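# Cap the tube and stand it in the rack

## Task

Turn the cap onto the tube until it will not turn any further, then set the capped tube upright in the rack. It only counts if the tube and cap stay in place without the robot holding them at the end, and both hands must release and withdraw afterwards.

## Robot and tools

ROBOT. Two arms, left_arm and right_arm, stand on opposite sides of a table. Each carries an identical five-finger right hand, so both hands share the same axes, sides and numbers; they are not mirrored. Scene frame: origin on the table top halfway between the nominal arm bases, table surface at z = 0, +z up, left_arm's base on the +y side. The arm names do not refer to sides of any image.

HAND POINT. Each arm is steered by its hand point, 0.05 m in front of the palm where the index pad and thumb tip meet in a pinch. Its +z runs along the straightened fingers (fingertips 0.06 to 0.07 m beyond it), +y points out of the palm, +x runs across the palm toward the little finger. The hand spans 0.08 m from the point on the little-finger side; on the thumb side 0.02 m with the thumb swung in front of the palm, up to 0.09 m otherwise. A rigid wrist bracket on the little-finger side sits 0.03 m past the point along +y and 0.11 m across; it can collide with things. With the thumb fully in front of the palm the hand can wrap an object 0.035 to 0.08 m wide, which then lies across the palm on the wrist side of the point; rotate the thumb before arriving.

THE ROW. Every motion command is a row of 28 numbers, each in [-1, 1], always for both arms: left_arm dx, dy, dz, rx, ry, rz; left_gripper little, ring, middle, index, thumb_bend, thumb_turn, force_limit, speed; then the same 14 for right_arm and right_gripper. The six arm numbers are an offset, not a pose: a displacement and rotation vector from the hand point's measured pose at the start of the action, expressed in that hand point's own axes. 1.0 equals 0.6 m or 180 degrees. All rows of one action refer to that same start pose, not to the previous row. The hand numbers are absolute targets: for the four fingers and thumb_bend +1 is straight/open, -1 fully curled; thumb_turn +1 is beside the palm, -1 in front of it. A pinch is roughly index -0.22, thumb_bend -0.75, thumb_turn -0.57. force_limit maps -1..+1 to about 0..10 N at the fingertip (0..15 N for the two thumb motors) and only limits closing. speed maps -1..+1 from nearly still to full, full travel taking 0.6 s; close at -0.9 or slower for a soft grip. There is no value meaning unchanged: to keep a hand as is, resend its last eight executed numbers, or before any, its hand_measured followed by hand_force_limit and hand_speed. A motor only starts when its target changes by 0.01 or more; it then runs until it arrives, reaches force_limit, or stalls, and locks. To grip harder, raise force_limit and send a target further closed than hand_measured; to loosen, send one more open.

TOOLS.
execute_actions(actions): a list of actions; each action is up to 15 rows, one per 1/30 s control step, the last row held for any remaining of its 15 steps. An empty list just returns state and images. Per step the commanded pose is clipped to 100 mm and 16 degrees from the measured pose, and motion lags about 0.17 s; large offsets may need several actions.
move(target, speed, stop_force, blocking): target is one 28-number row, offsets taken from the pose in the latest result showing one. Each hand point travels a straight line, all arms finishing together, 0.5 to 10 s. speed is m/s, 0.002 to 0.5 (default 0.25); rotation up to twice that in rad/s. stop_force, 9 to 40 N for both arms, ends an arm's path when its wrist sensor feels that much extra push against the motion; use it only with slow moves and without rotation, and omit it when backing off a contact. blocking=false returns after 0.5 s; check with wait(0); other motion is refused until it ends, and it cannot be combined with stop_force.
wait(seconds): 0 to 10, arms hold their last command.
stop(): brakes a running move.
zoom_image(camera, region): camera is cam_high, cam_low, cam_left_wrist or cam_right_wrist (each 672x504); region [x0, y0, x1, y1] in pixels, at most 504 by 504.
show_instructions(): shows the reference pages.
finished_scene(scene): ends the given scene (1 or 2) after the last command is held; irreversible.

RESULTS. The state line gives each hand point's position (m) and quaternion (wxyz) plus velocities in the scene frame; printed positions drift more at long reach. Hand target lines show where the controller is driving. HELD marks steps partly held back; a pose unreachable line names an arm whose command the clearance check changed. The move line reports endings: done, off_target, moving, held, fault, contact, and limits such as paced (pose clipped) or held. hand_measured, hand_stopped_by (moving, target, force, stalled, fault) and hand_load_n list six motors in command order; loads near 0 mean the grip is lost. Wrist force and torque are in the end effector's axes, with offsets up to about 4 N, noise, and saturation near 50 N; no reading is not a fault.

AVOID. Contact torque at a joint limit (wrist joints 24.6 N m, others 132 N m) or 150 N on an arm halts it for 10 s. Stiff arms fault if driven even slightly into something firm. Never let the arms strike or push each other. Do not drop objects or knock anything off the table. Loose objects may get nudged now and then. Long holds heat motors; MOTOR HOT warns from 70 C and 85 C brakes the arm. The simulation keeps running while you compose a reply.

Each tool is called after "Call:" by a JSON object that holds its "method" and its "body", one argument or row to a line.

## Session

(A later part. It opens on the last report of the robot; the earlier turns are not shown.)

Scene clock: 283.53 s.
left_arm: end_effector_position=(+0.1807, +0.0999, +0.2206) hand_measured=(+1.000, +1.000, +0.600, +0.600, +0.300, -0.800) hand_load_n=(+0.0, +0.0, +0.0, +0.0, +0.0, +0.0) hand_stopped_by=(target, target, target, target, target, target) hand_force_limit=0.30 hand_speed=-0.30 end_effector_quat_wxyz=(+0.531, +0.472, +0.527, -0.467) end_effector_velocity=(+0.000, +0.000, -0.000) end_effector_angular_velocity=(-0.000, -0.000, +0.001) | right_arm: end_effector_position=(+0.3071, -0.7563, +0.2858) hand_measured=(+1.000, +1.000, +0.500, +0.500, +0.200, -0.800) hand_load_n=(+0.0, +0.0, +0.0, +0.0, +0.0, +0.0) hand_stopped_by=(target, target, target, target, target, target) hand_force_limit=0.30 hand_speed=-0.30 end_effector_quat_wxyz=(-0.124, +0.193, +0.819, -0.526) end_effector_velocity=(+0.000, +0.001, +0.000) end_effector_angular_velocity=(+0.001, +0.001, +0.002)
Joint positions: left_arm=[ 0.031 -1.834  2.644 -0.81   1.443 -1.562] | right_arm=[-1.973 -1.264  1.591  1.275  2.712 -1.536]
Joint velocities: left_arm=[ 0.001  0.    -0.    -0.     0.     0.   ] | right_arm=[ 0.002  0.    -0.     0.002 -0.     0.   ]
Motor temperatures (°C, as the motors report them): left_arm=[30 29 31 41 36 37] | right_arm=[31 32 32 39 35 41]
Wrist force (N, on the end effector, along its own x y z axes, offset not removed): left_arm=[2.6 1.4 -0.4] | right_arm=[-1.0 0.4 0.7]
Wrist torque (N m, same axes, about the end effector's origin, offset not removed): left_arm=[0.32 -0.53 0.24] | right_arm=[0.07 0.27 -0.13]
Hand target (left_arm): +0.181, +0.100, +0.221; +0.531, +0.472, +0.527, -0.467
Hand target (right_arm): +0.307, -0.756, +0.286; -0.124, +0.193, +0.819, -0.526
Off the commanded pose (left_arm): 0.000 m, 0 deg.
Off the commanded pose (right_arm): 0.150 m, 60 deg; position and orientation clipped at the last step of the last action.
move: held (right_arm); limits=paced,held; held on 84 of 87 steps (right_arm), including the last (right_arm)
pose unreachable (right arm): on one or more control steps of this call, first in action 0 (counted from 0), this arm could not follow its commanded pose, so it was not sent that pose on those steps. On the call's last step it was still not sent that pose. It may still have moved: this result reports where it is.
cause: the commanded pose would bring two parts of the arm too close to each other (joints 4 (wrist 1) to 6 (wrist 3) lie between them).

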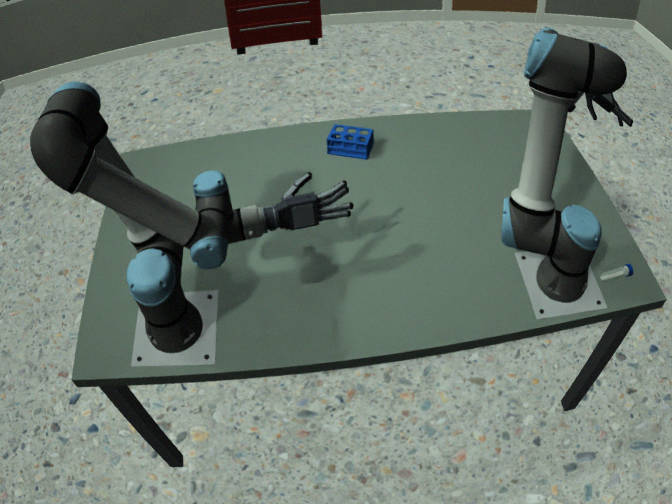

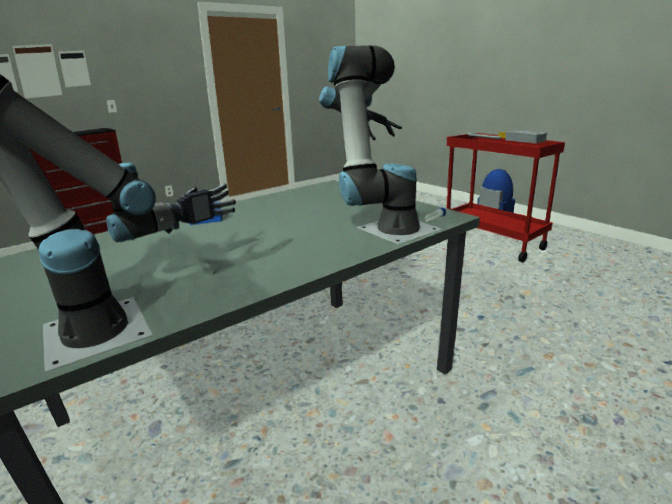

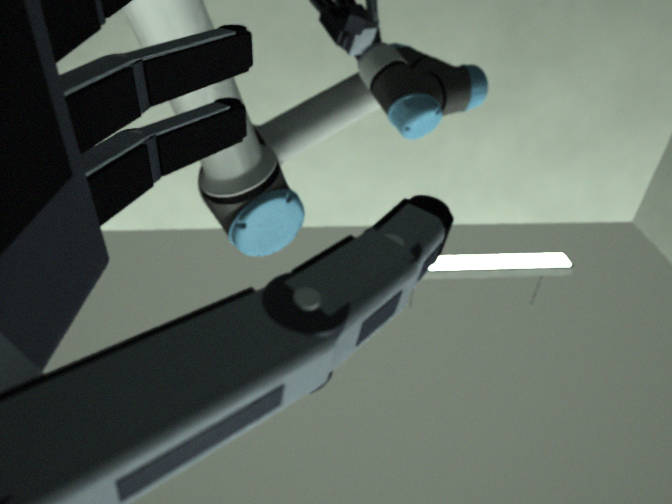

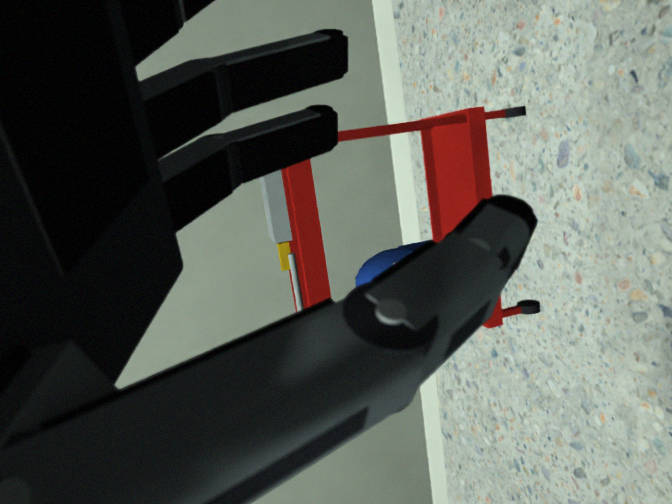

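Call:
{"method": "move", "body": {
  "target": [0,0,0,0,0,0,1,1,0.6,0.6,0.3,-0.8,0.3,-0.3,0,0.15,0,-0.363,0,0,1,1,0.5,0.5,0.2,-0.8,0.3,-0.3],
  "speed": 0.3
}}

Call:
{"method": "move", "body": {
  "target": [0,0,0,0,0,0,1,1,0.6,0.6,0.3,-0.8,0.3,-0.3,0.2,0,0,0,0,0.35,1,1,0.5,0.5,0.2,-0.8,0.3,-0.3],
  "speed": 0.3
}}

Scene clock: 296.67 s.
left_arm: end_effector_position=(+0.1807, +0.0999, +0.2206) hand_measured=(+1.000, +1.000, +0.600, +0.600, +0.300, -0.800) hand_load_n=(+0.0, +0.0, +0.0, +0.0, +0.0, +0.0) hand_stopped_by=(target, target, target, target, target, target) hand_force_limit=0.30 hand_speed=-0.30 end_effector_quat_wxyz=(+0.531, +0.472, +0.527, -0.467) end_effector_velocity=(-0.000, +0.000, +0.000) end_effector_angular_velocity=(-0.001, +0.000, -0.000) | right_arm: end_effector_position=(+0.3242, -0.7230, +0.2044) hand_measured=(+1.000, +1.000, +0.500, +0.500, +0.200, -0.800) hand_load_n=(+0.0, +0.0, +0.0, +0.0, +0.0, +0.0) hand_stopped_by=(target, target, target, target, target, target) hand_force_limit=0.30 hand_speed=-0.30 end_effector_quat_wxyz=(+0.001, +0.229, +0.973, -0.002) end_effector_velocity=(-0.000, -0.000, -0.001) end_effector_angular_velocity=(+0.008, -0.005, +0.002)
Joint positions: left_arm=[ 0.031 -1.834  2.644 -0.81   1.443 -1.562] | right_arm=[-2.533 -1.308  1.613  1.262  1.572 -2.117]
Joint velocities: left_arm=[-0.    -0.     0.    -0.001  0.     0.   ] | right_arm=[-0.006  0.002  0.002  0.001 -0.009 -0.008]
Motor temperatures (°C, as the motors report them): left_arm=[30 29 31 41 36 37] | right_arm=[31 32 32 39 35 41]
Wrist force (N, on the end effector, along its own x y z axes, offset not removed): left_arm=[2.9 2.1 -0.1] | right_arm=[-0.8 1.8 0.0]
Wrist torque (N m, same axes, about the end effector's origin, offset not removed): left_arm=[0.33 -0.49 0.30] | right_arm=[0.34 0.18 0.08]
Hand target (left_arm): +0.181, +0.100, +0.221; +0.531, +0.472, +0.527, -0.467
Hand target (right_arm): +0.324, -0.723, +0.204; +0.001, +0.229, +0.973, -0.001
Off the commanded pose (left_arm): 0.000 m, 0 deg.
Off the commanded pose (right_arm): 0.001 m, 0 deg.
move: done; limits=paced

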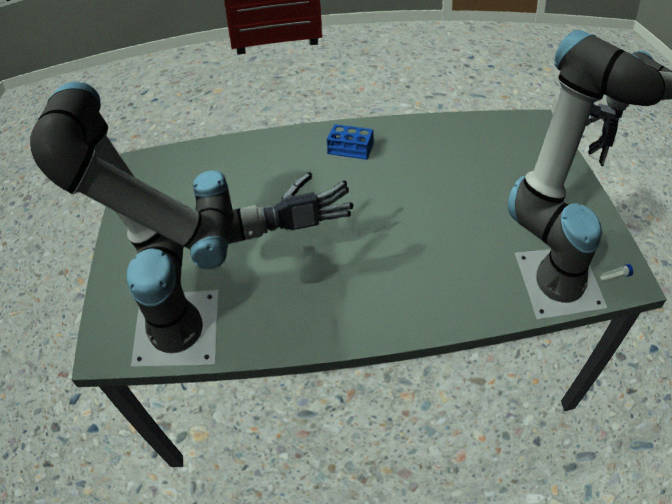

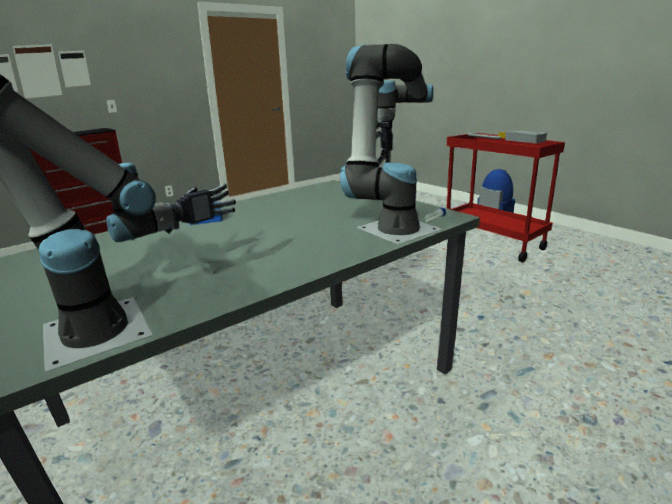

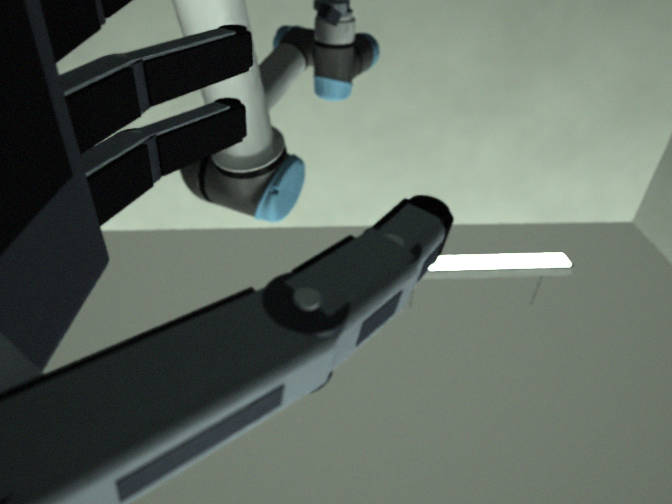

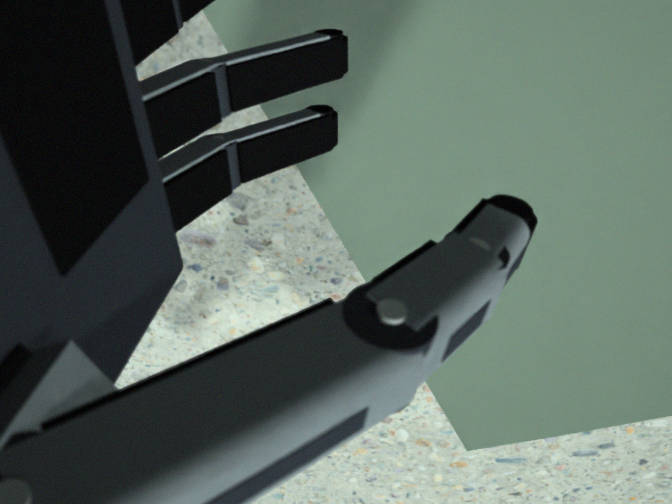

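Scene clock: 299.03 s.
left_arm: end_effector_position=(+0.1807, +0.0999, +0.2206) hand_measured=(+1.000, +1.000, +0.600, +0.600, +0.300, -0.800) hand_load_n=(+0.0, +0.0, +0.0, +0.0, +0.0, +0.0) hand_stopped_by=(target, target, target, target, target, target) hand_force_limit=0.30 hand_speed=-0.30 end_effector_quat_wxyz=(+0.531, +0.472, +0.527, -0.467) end_effector_velocity=(-0.000, -0.000, +0.000) end_effector_angular_velocity=(-0.002, +0.000, -0.001) | right_arm: end_effector_position=(+0.2171, -0.6694, +0.2041) hand_measured=(+1.000, +1.000, +0.500, +0.500, +0.200, -0.800) hand_load_n=(+0.0, +0.0, +0.0, +0.0, +0.0, +0.0) hand_stopped_by=(target, target, target, target, target, target) hand_force_limit=0.30 hand_speed=-0.30 end_effector_quat_wxyz=(+0.002, +0.703, +0.711, -0.001) end_effector_velocity=(-0.001, +0.001, -0.000) end_effector_angular_velocity=(-0.000, +0.002, -0.013)
Joint positions: left_arm=[ 0.031 -1.834  2.644 -0.81   1.443 -1.562] | right_arm=[-2.673 -1.732  2.063  1.236  1.571 -1.158]
Joint velocities: left_arm=[-0.001  0.    -0.    -0.002  0.     0.   ] | right_arm=[ 0.003 -0.003  0.003  0.001  0.002  0.016]
Motor temperatures (°C, as the motors report them): left_arm=[30 29 31 41 36 37] | right_arm=[31 32 32 39 35 41]
Wrist force (N, on the end effector, along its own x y z axes, offset not removed): left_arm=[2.9 2.4 1.4] | right_arm=[-0.7 0.8 -1.1]
Wrist torque (N m, same axes, about the end effector's origin, offset not removed): left_arm=[0.29 -0.56 0.32] | right_arm=[0.29 0.28 -0.01]
Hand target (left_arm): +0.181, +0.100, +0.221; +0.531, +0.472, +0.527, -0.467
Hand target (right_arm): +0.217, -0.669, +0.204; +0.002, +0.704, +0.710, -0.001
Off the commanded pose (left_arm): 0.000 m, 0 deg.
Off the commanded pose (right_arm): 0.000 m, 0 deg.
move: done

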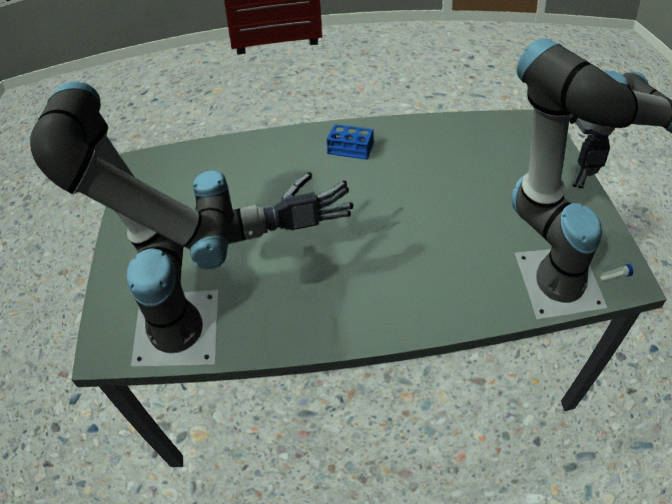

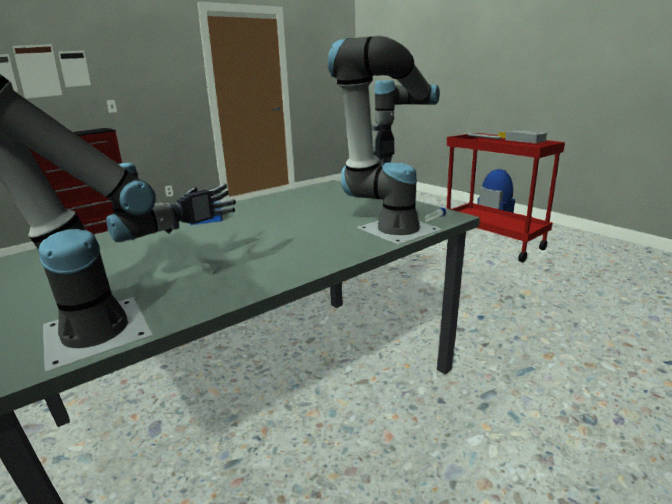

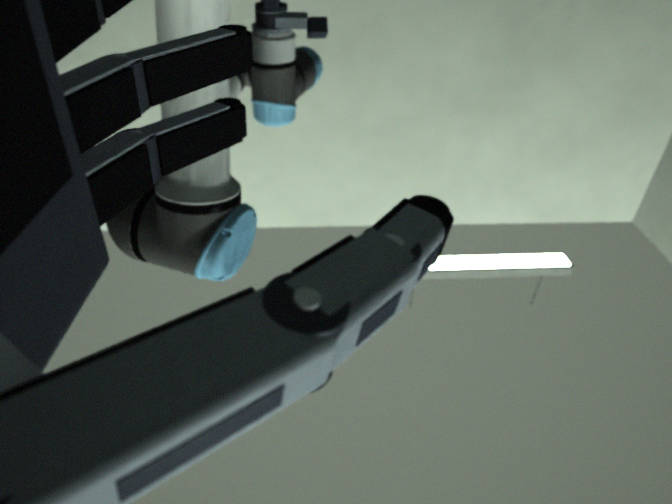

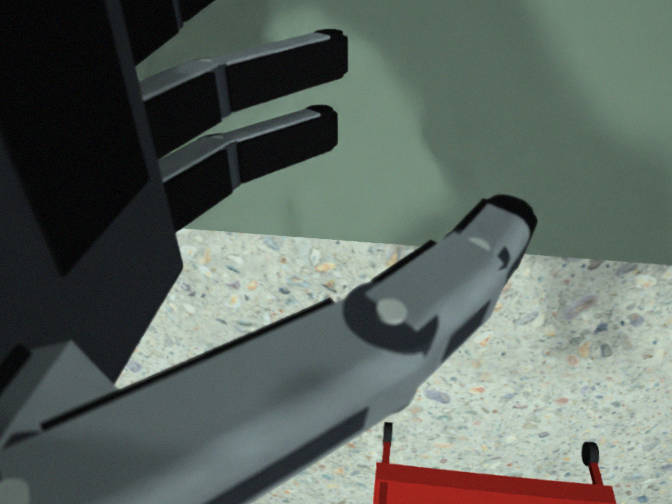

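Call:
{"method": "move", "body": {
  "target": [0,0,0,0,0,0,1,1,0.6,0.6,0.3,-0.8,0.3,-0.3,-0.1,-0.28,0.14,0.25,0,0,1,1,0.5,0.5,0.2,-0.8,0.3,-0.3],
  "speed": 0.15
}}

Scene clock: 304.60 s.
left_arm: end_effector_position=(+0.1807, +0.0999, +0.2206) hand_measured=(+1.000, +1.000, +0.600, +0.600, +0.300, -0.800) hand_load_n=(+0.0, +0.0, +0.0, +0.0, +0.0, +0.0) hand_stopped_by=(target, target, target, target, target, target) hand_force_limit=0.30 hand_speed=-0.30 end_effector_quat_wxyz=(+0.531, +0.472, +0.527, -0.467) end_effector_velocity=(-0.000, -0.000, -0.001) end_effector_angular_velocity=(+0.003, -0.000, -0.001) | right_arm: end_effector_position=(+0.0497, -0.7311, +0.1202) hand_measured=(+1.000, +1.000, +0.500, +0.500, +0.200, -0.800) hand_load_n=(+0.0, +0.0, +0.0, +0.0, +0.0, +0.0) hand_stopped_by=(target, target, target, target, target, target) hand_force_limit=0.30 hand_speed=-0.30 end_effector_quat_wxyz=(-0.268, +0.651, +0.656, -0.272) end_effector_velocity=(-0.002, -0.000, -0.001) end_effector_angular_velocity=(+0.002, +0.009, -0.001)
Joint positions: left_arm=[ 0.031 -1.834  2.644 -0.81   1.443 -1.562] | right_arm=[-2.673 -1.374  2.155  1.168  2.274 -1.016]
Joint velocities: left_arm=[-0.001  0.     0.     0.002 -0.    -0.   ] | right_arm=[-0.002  0.006  0.002 -0.001  0.007  0.002]
Motor temperatures (°C, as the motors report them): left_arm=[30 29 31 41 36 37] | right_arm=[31 32 32 39 35 41]
Wrist force (N, on the end effector, along its own x y z axes, offset not removed): left_arm=[2.1 0.9 2.3] | right_arm=[0.5 2.2 -0.3]
Wrist torque (N m, same axes, about the end effector's origin, offset not removed): left_arm=[0.04 -0.52 0.15] | right_arm=[0.42 0.03 0.10]
Hand target (left_arm): +0.181, +0.100, +0.221; +0.531, +0.472, +0.527, -0.467
Hand target (right_arm): +0.050, -0.731, +0.120; -0.268, +0.651, +0.656, -0.272
Off the commanded pose (left_arm): 0.000 m, 0 deg.
Off the commanded pose (right_arm): 0.000 m, 0 deg.
move: done

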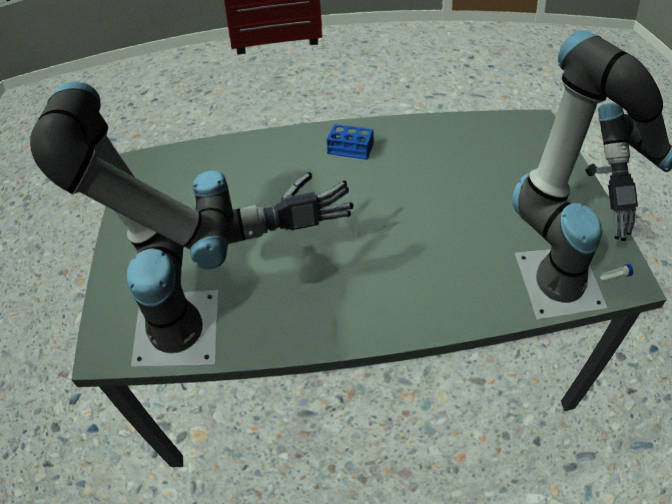

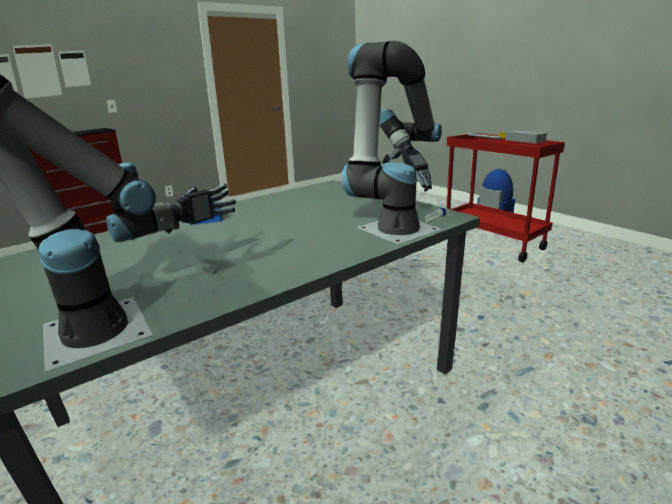

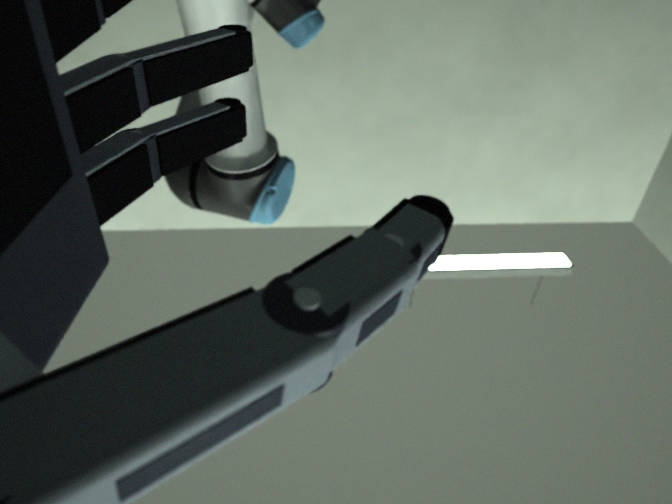

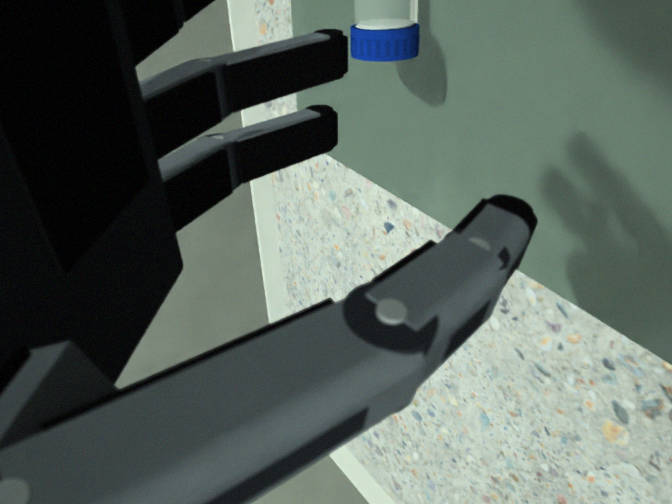

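Call:
{"method": "move", "body": {
  "target": [0,0,0,0,0,0,1,1,0.6,0.6,0.3,-0.8,0.3,-0.3,0,-0.047,0.165,0.06,0,0,1,1,0.5,0.5,0.2,-0.8,0.3,-0.3],
  "speed": 0.08
}}

Call:
{"method": "zoom_image", "body": {
  "camera": "cam_high",
  "region": [512,170,672,330]
}}

Scene clock: 310.07 s.
left_arm: end_effector_position=(+0.1807, +0.0999, +0.2206) hand_measured=(+1.000, +1.000, +0.600, +0.600, +0.300, -0.800) hand_load_n=(+0.0, +0.0, +0.0, +0.0, +0.0, +0.0) hand_stopped_by=(target, target, target, target, target, target) hand_force_limit=0.30 hand_speed=-0.30 end_effector_quat_wxyz=(+0.531, +0.472, +0.527, -0.467) end_effector_velocity=(-0.001, -0.000, -0.001) end_effector_angular_velocity=(+0.002, -0.000, -0.002) | right_arm: end_effector_position=(-0.0400, -0.7320, +0.0701) hand_measured=(+1.000, +1.000, +0.500, +0.500, +0.200, -0.800) hand_load_n=(+0.0, +0.0, +0.0, +0.0, +0.0, +0.0) hand_stopped_by=(target, target, target, target, target, target) hand_force_limit=0.30 hand_speed=-0.30 end_effector_quat_wxyz=(-0.328, +0.623, +0.628, -0.332) end_effector_velocity=(-0.002, -0.000, -0.001) end_effector_angular_velocity=(+0.002, +0.001, +0.002)
Joint positions: left_arm=[ 0.031 -1.834  2.644 -0.81   1.443 -1.562] | right_arm=[-2.869 -1.276  2.315  0.836  2.509 -1.196]
Joint velocities: left_arm=[-0.002  0.     0.     0.001  0.    -0.   ] | right_arm=[-0.008  0.     0.003 -0.013  0.004 -0.015]
Motor temperatures (°C, as the motors report them): left_arm=[30 29 31 41 36 37] | right_arm=[31 32 32 39 35 41]
Wrist force (N, on the end effector, along its own x y z axes, offset not removed): left_arm=[1.4 0.4 0.8] | right_arm=[-0.6 -0.2 0.8]
Wrist torque (N m, same axes, about the end effector's origin, offset not removed): left_arm=[0.07 -0.38 0.16] | right_arm=[0.04 0.09 0.00]
Hand target (left_arm): +0.181, +0.100, +0.221; +0.531, +0.472, +0.527, -0.467
Hand target (right_arm): -0.040, -0.732, +0.070; -0.328, +0.623, +0.628, -0.333
Off the commanded pose (left_arm): 0.000 m, 0 deg.
Off the commanded pose (right_arm): 0.000 m, 0 deg.
move: done

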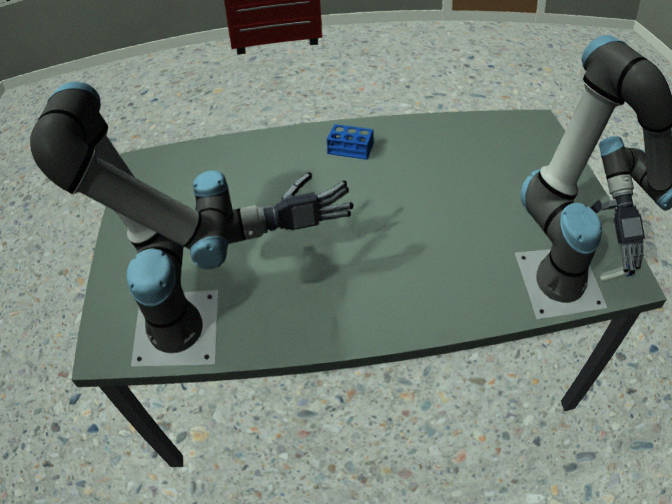

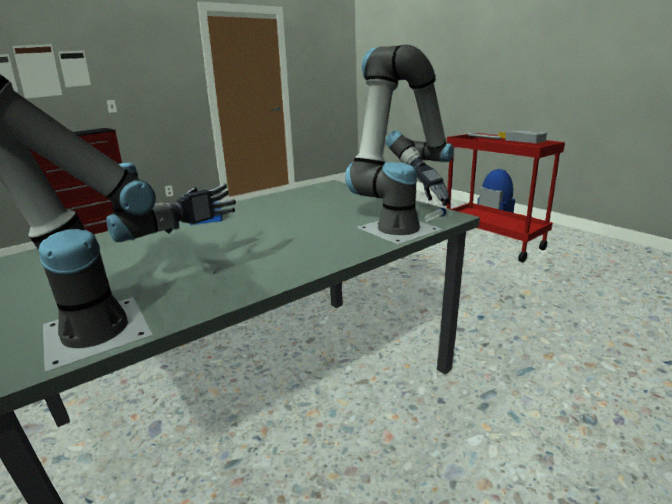

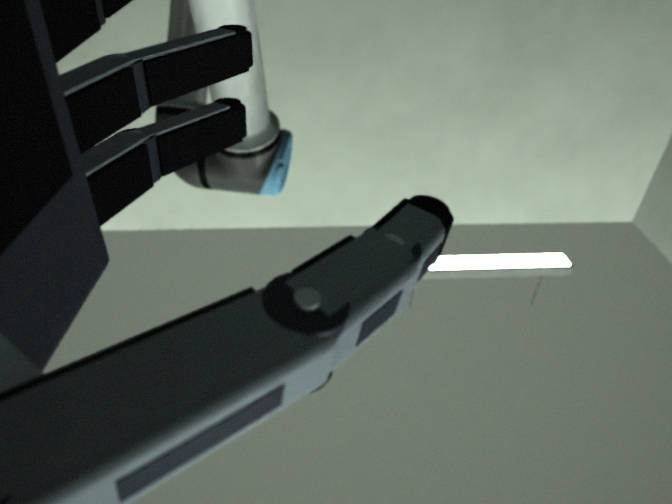

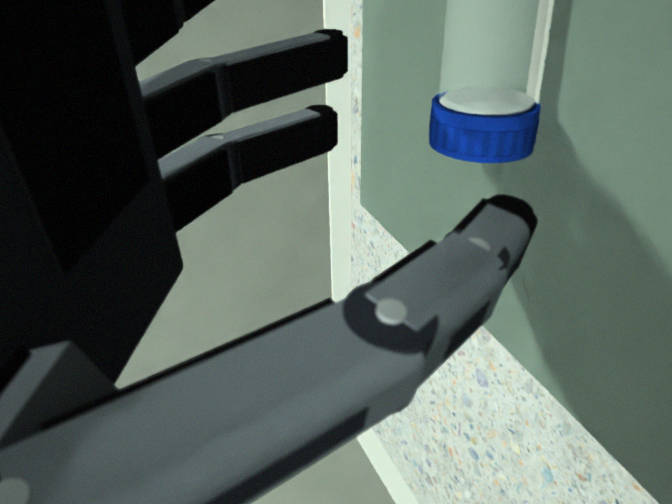

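Region (512, 170, 672, 330) of cam_high's 672x504 image, scaled by 3.150, with more detail than that image has.

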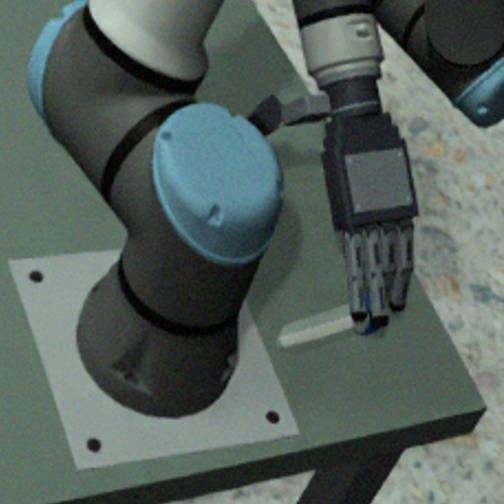

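Call:
{"method": "move", "body": {
  "target": [0,0,0,0,0,0,1,1,0.6,0.6,0.3,-0.8,0.3,-0.3,0.03,0.015,0.053,0,0,0,1,1,0.5,0.5,0.2,-0.8,0.3,-0.3],
  "speed": 0.04
}}

Scene clock: 314.73 s.
left_arm: end_effector_position=(+0.1807, +0.0999, +0.2206) hand_measured=(+1.000, +1.000, +0.600, +0.600, +0.300, -0.800) hand_load_n=(+0.0, +0.0, +0.0, +0.0, +0.0, +0.0) hand_stopped_by=(target, target, target, target, target, target) hand_force_limit=0.30 hand_speed=-0.30 end_effector_quat_wxyz=(+0.531, +0.472, +0.527, -0.467) end_effector_velocity=(+0.000, +0.000, +0.000) end_effector_angular_velocity=(-0.001, +0.000, +0.000) | right_arm: end_effector_position=(-0.0613, -0.7144, +0.0449) hand_measured=(+1.000, +1.000, +0.500, +0.500, +0.200, -0.800) hand_load_n=(+0.0, +0.0, +0.0, +0.0, +0.0, +0.0) hand_stopped_by=(target, target, target, target, target, target) hand_force_limit=0.30 hand_speed=-0.30 end_effector_quat_wxyz=(-0.328, +0.623, +0.628, -0.333) end_effector_velocity=(-0.001, +0.000, -0.001) end_effector_angular_velocity=(-0.002, -0.002, +0.001)
Joint positions: left_arm=[ 0.031 -1.834  2.644 -0.81   1.443 -1.562] | right_arm=[-2.952 -1.28   2.4    0.642  2.53  -1.335]
Joint velocities: left_arm=[ 0. -0.  0. -0. -0. -0.] | right_arm=[-0.008 -0.004  0.005 -0.016  0.    -0.016]
Motor temperatures (°C, as the motors report them): left_arm=[30 29 31 41 36 37] | right_arm=[31 32 32 39 35 41]
Wrist force (N, on the end effector, along its own x y z axes, offset not removed): left_arm=[1.7 0.1 -0.4] | right_arm=[-0.3 0.2 1.0]
Wrist torque (N m, same axes, about the end effector's origin, offset not removed): left_arm=[0.06 -0.43 0.17] | right_arm=[0.02 0.12 -0.03]
Hand target (left_arm): +0.181, +0.100, +0.221; +0.531, +0.472, +0.527, -0.467
Hand target (right_arm): -0.061, -0.714, +0.045; -0.328, +0.623, +0.628, -0.333
Off the commanded pose (left_arm): 0.000 m, 0 deg.
Off the commanded pose (right_arm): 0.000 m, 0 deg.
move: done

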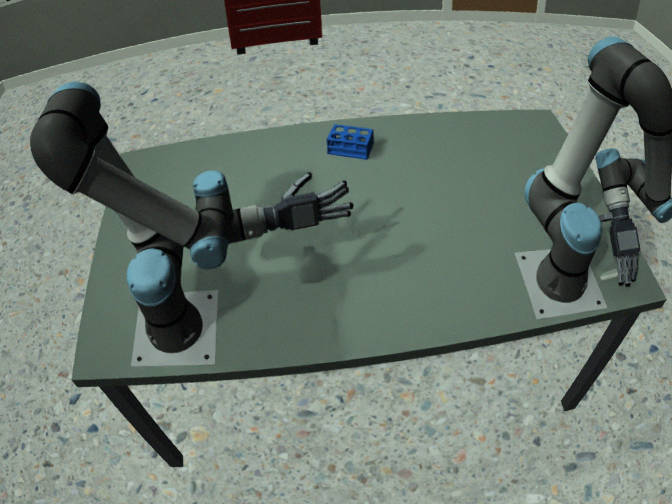

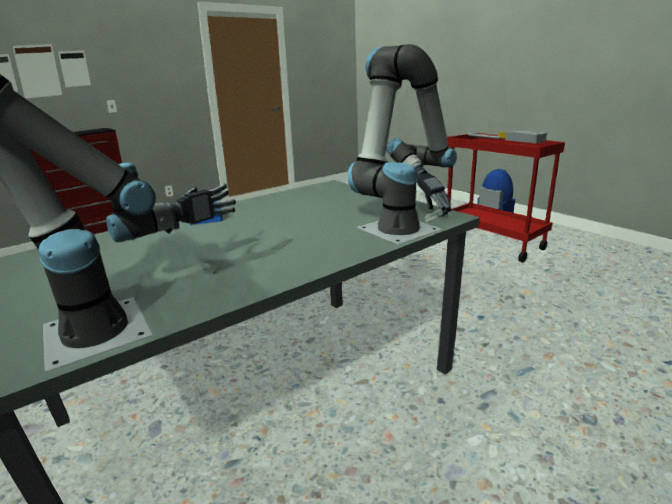

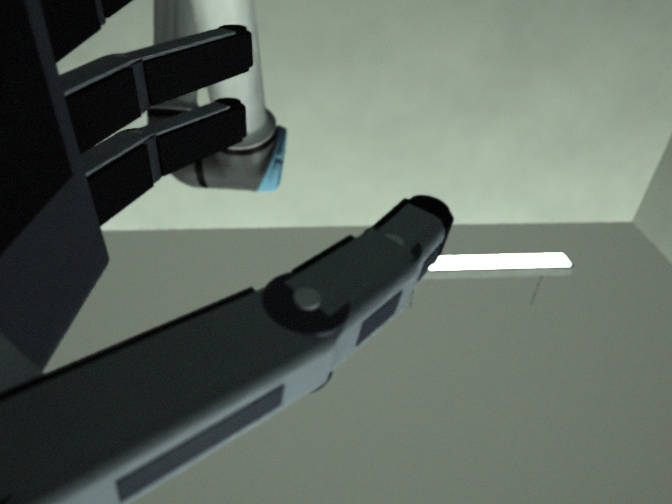

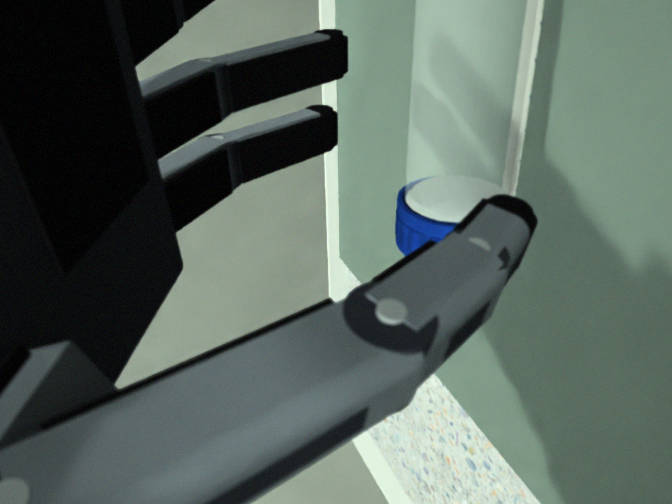

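Call:
{"method": "move", "body": {
  "target": [0,0,0,0,0,0,1,1,0.6,0.6,0.3,-0.8,0.3,-0.3,0,0.018,0.012,0,0,0,1,1,0.5,0.5,0.2,-0.8,0.3,-0.3],
  "speed": 0.01,
  "stop_force": 10
}}

Call:
{"method": "move", "body": {
  "target": [0,0,0,0,0,0,1,1,0.6,0.6,0.3,-0.8,0.3,-0.3,0,0,0,0,0,0,1,1,-0.4,-0.4,-0.3,-0.8,0.3,-0.7]
}}

Scene clock: 320.33 s.
left_arm: end_effector_position=(+0.1807, +0.0999, +0.2206) hand_measured=(+1.000, +1.000, +0.600, +0.600, +0.300, -0.800) hand_load_n=(+0.0, +0.0, +0.0, +0.0, +0.0, +0.0) hand_stopped_by=(target, target, target, target, target, target) hand_force_limit=0.30 hand_speed=-0.30 end_effector_quat_wxyz=(+0.531, +0.472, +0.527, -0.467) end_effector_velocity=(+0.000, -0.000, +0.000) end_effector_angular_velocity=(-0.002, +0.000, +0.000) | right_arm: end_effector_position=(-0.0611, -0.7145, +0.0321) hand_measured=(+1.000, +1.000, +0.500, +0.500, +0.200, -0.800) hand_load_n=(+0.0, +0.0, +0.0, +0.0, +0.0, +0.0) hand_stopped_by=(target, target, target, target, target, target) hand_force_limit=0.30 hand_speed=-0.30 end_effector_quat_wxyz=(-0.328, +0.623, +0.628, -0.333) end_effector_velocity=(+0.000, +0.000, -0.002) end_effector_angular_velocity=(+0.001, +0.000, +0.000)
Joint positions: left_arm=[ 0.031 -1.834  2.644 -0.81   1.443 -1.562] | right_arm=[-2.951 -1.239  2.405  0.597  2.53  -1.334]
Joint velocities: left_arm=[ 0.001  0.001  0.    -0.003  0.001 -0.   ] | right_arm=[ 0.001  0.008  0.001 -0.007  0.     0.001]
Motor temperatures (°C, as the motors report them): left_arm=[30 29 31 41 36 37] | right_arm=[31 33 32 39 35 41]
Wrist force (N, on the end effector, along its own x y z axes, offset not removed): left_arm=[2.3 1.2 0.7] | right_arm=[0.1 1.0 -1.3]
Wrist torque (N m, same axes, about the end effector's origin, offset not removed): left_arm=[0.14 -0.52 0.17] | right_arm=[0.28 0.00 0.06]
Hand target (left_arm): +0.181, +0.100, +0.221; +0.531, +0.472, +0.527, -0.467
Hand target (right_arm): -0.061, -0.714, +0.032; -0.328, +0.623, +0.628, -0.333
Off the commanded pose (left_arm): 0.000 m, 0 deg.
Off the commanded pose (right_arm): 0.000 m, 0 deg.
move: done

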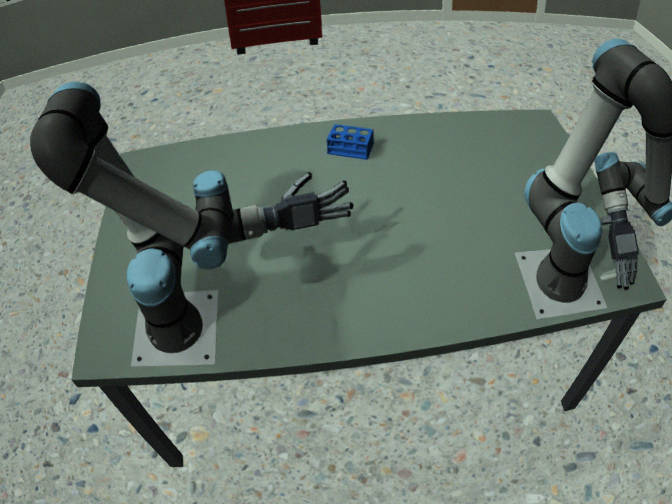

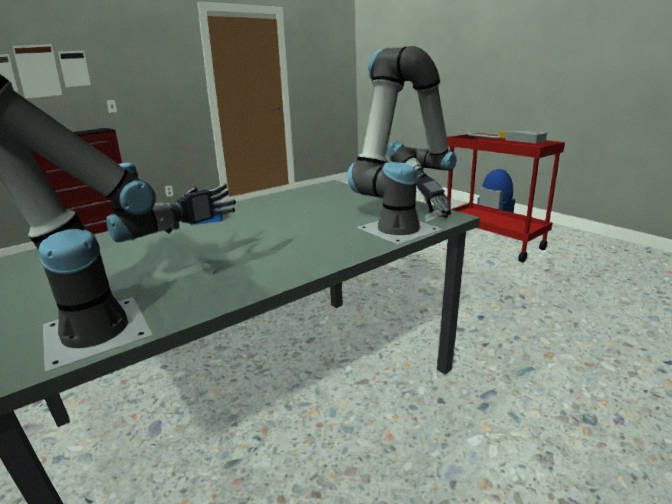

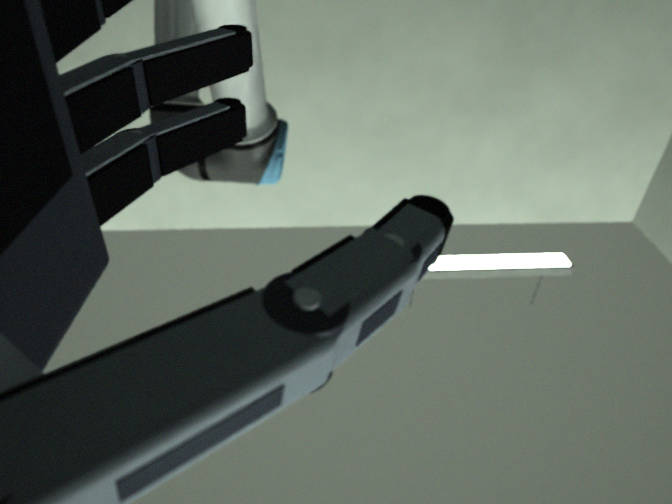

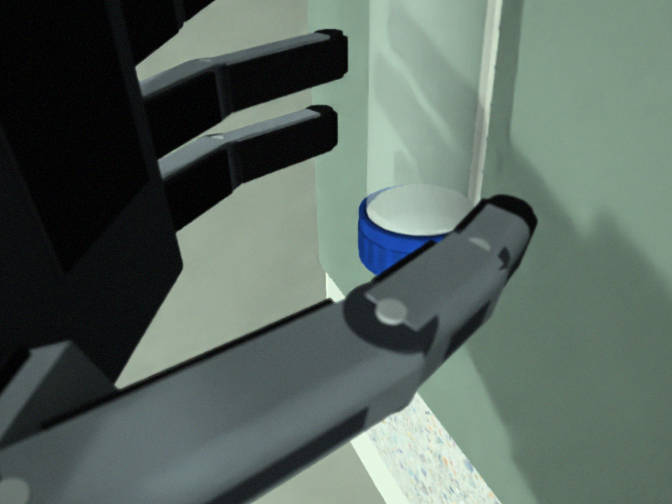

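Scene clock: 321.67 s.
left_arm: end_effector_position=(+0.1807, +0.0999, +0.2206) hand_measured=(+1.000, +1.000, +0.600, +0.600, +0.300, -0.800) hand_load_n=(+0.0, +0.0, +0.0, +0.0, +0.0, +0.0) hand_stopped_by=(target, target, target, target, target, target) hand_force_limit=0.30 hand_speed=-0.30 end_effector_quat_wxyz=(+0.531, +0.472, +0.527, -0.467) end_effector_velocity=(+0.000, +0.000, -0.001) end_effector_angular_velocity=(+0.002, -0.000, +0.000) | right_arm: end_effector_position=(-0.0611, -0.7145, +0.0321) hand_measured=(+1.000, +1.000, +0.004, -0.012, -0.108, -0.800) hand_load_n=(+0.0, +0.0, +6.5, +8.5, +11.0, +0.0) hand_stopped_by=(target, target, force, force, force, target) hand_force_limit=0.30 hand_speed=-0.70 end_effector_quat_wxyz=(-0.328, +0.623, +0.628, -0.333) end_effector_velocity=(-0.000, -0.000, +0.000) end_effector_angular_velocity=(-0.000, -0.000, -0.001)
Joint positions: left_arm=[ 0.031 -1.834  2.644 -0.81   1.443 -1.562] | right_arm=[-2.951 -1.239  2.405  0.597  2.53  -1.334]
Joint velocities: left_arm=[-0.     0.001 -0.     0.002 -0.    -0.   ] | right_arm=[-0.001 -0.001 -0.     0.001 -0.     0.   ]
Motor temperatures (°C, as the motors report them): left_arm=[30 29 31 41 36 37] | right_arm=[31 33 32 39 35 41]
Wrist force (N, on the end effector, along its own x y z axes, offset not removed): left_arm=[1.5 1.3 1.9] | right_arm=[-1.3 -3.8 -3.3]
Wrist torque (N m, same axes, about the end effector's origin, offset not removed): left_arm=[0.09 -0.53 0.13] | right_arm=[0.21 0.32 -0.02]
Hand target (left_arm): +0.181, +0.100, +0.221; +0.531, +0.472, +0.527, -0.467
Hand target (right_arm): -0.061, -0.714, +0.032; -0.328, +0.623, +0.628, -0.333
Off the commanded pose (left_arm): 0.000 m, 0 deg.
Off the commanded pose (right_arm): 0.000 m, 0 deg.
move: done

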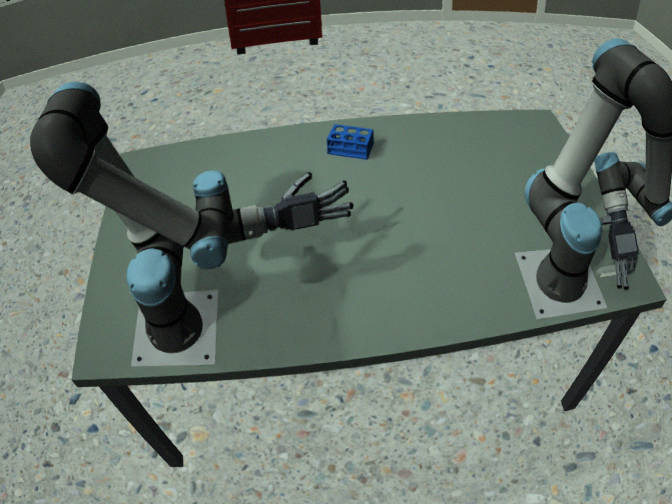

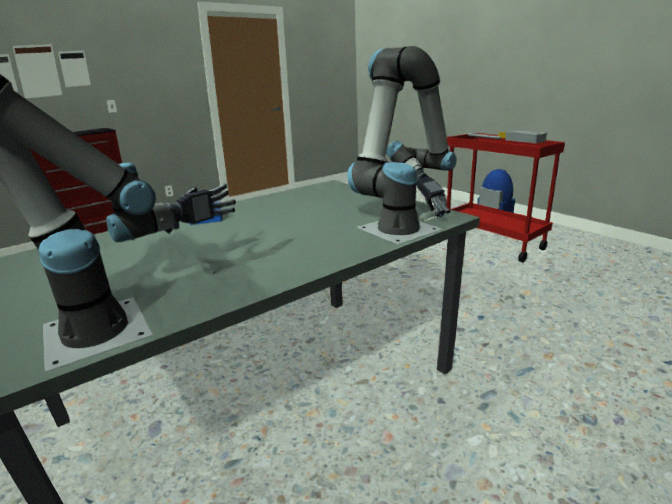

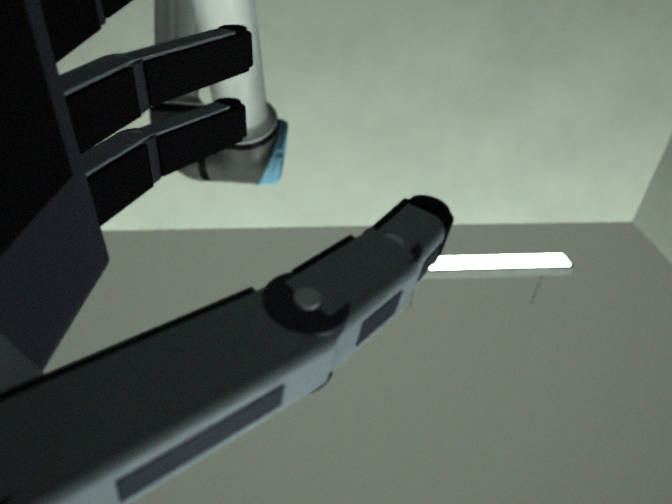

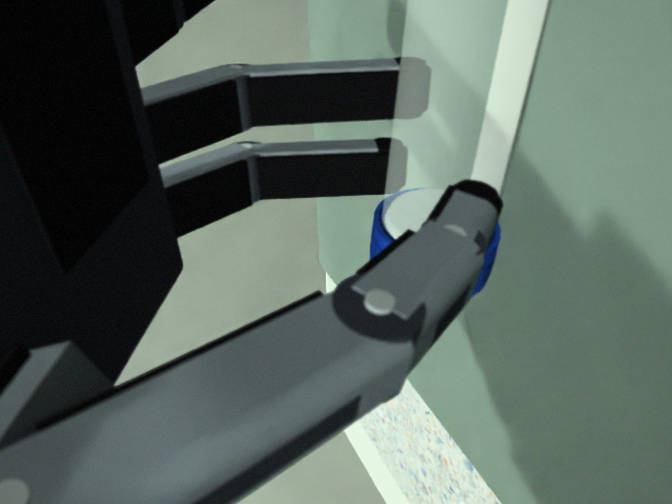

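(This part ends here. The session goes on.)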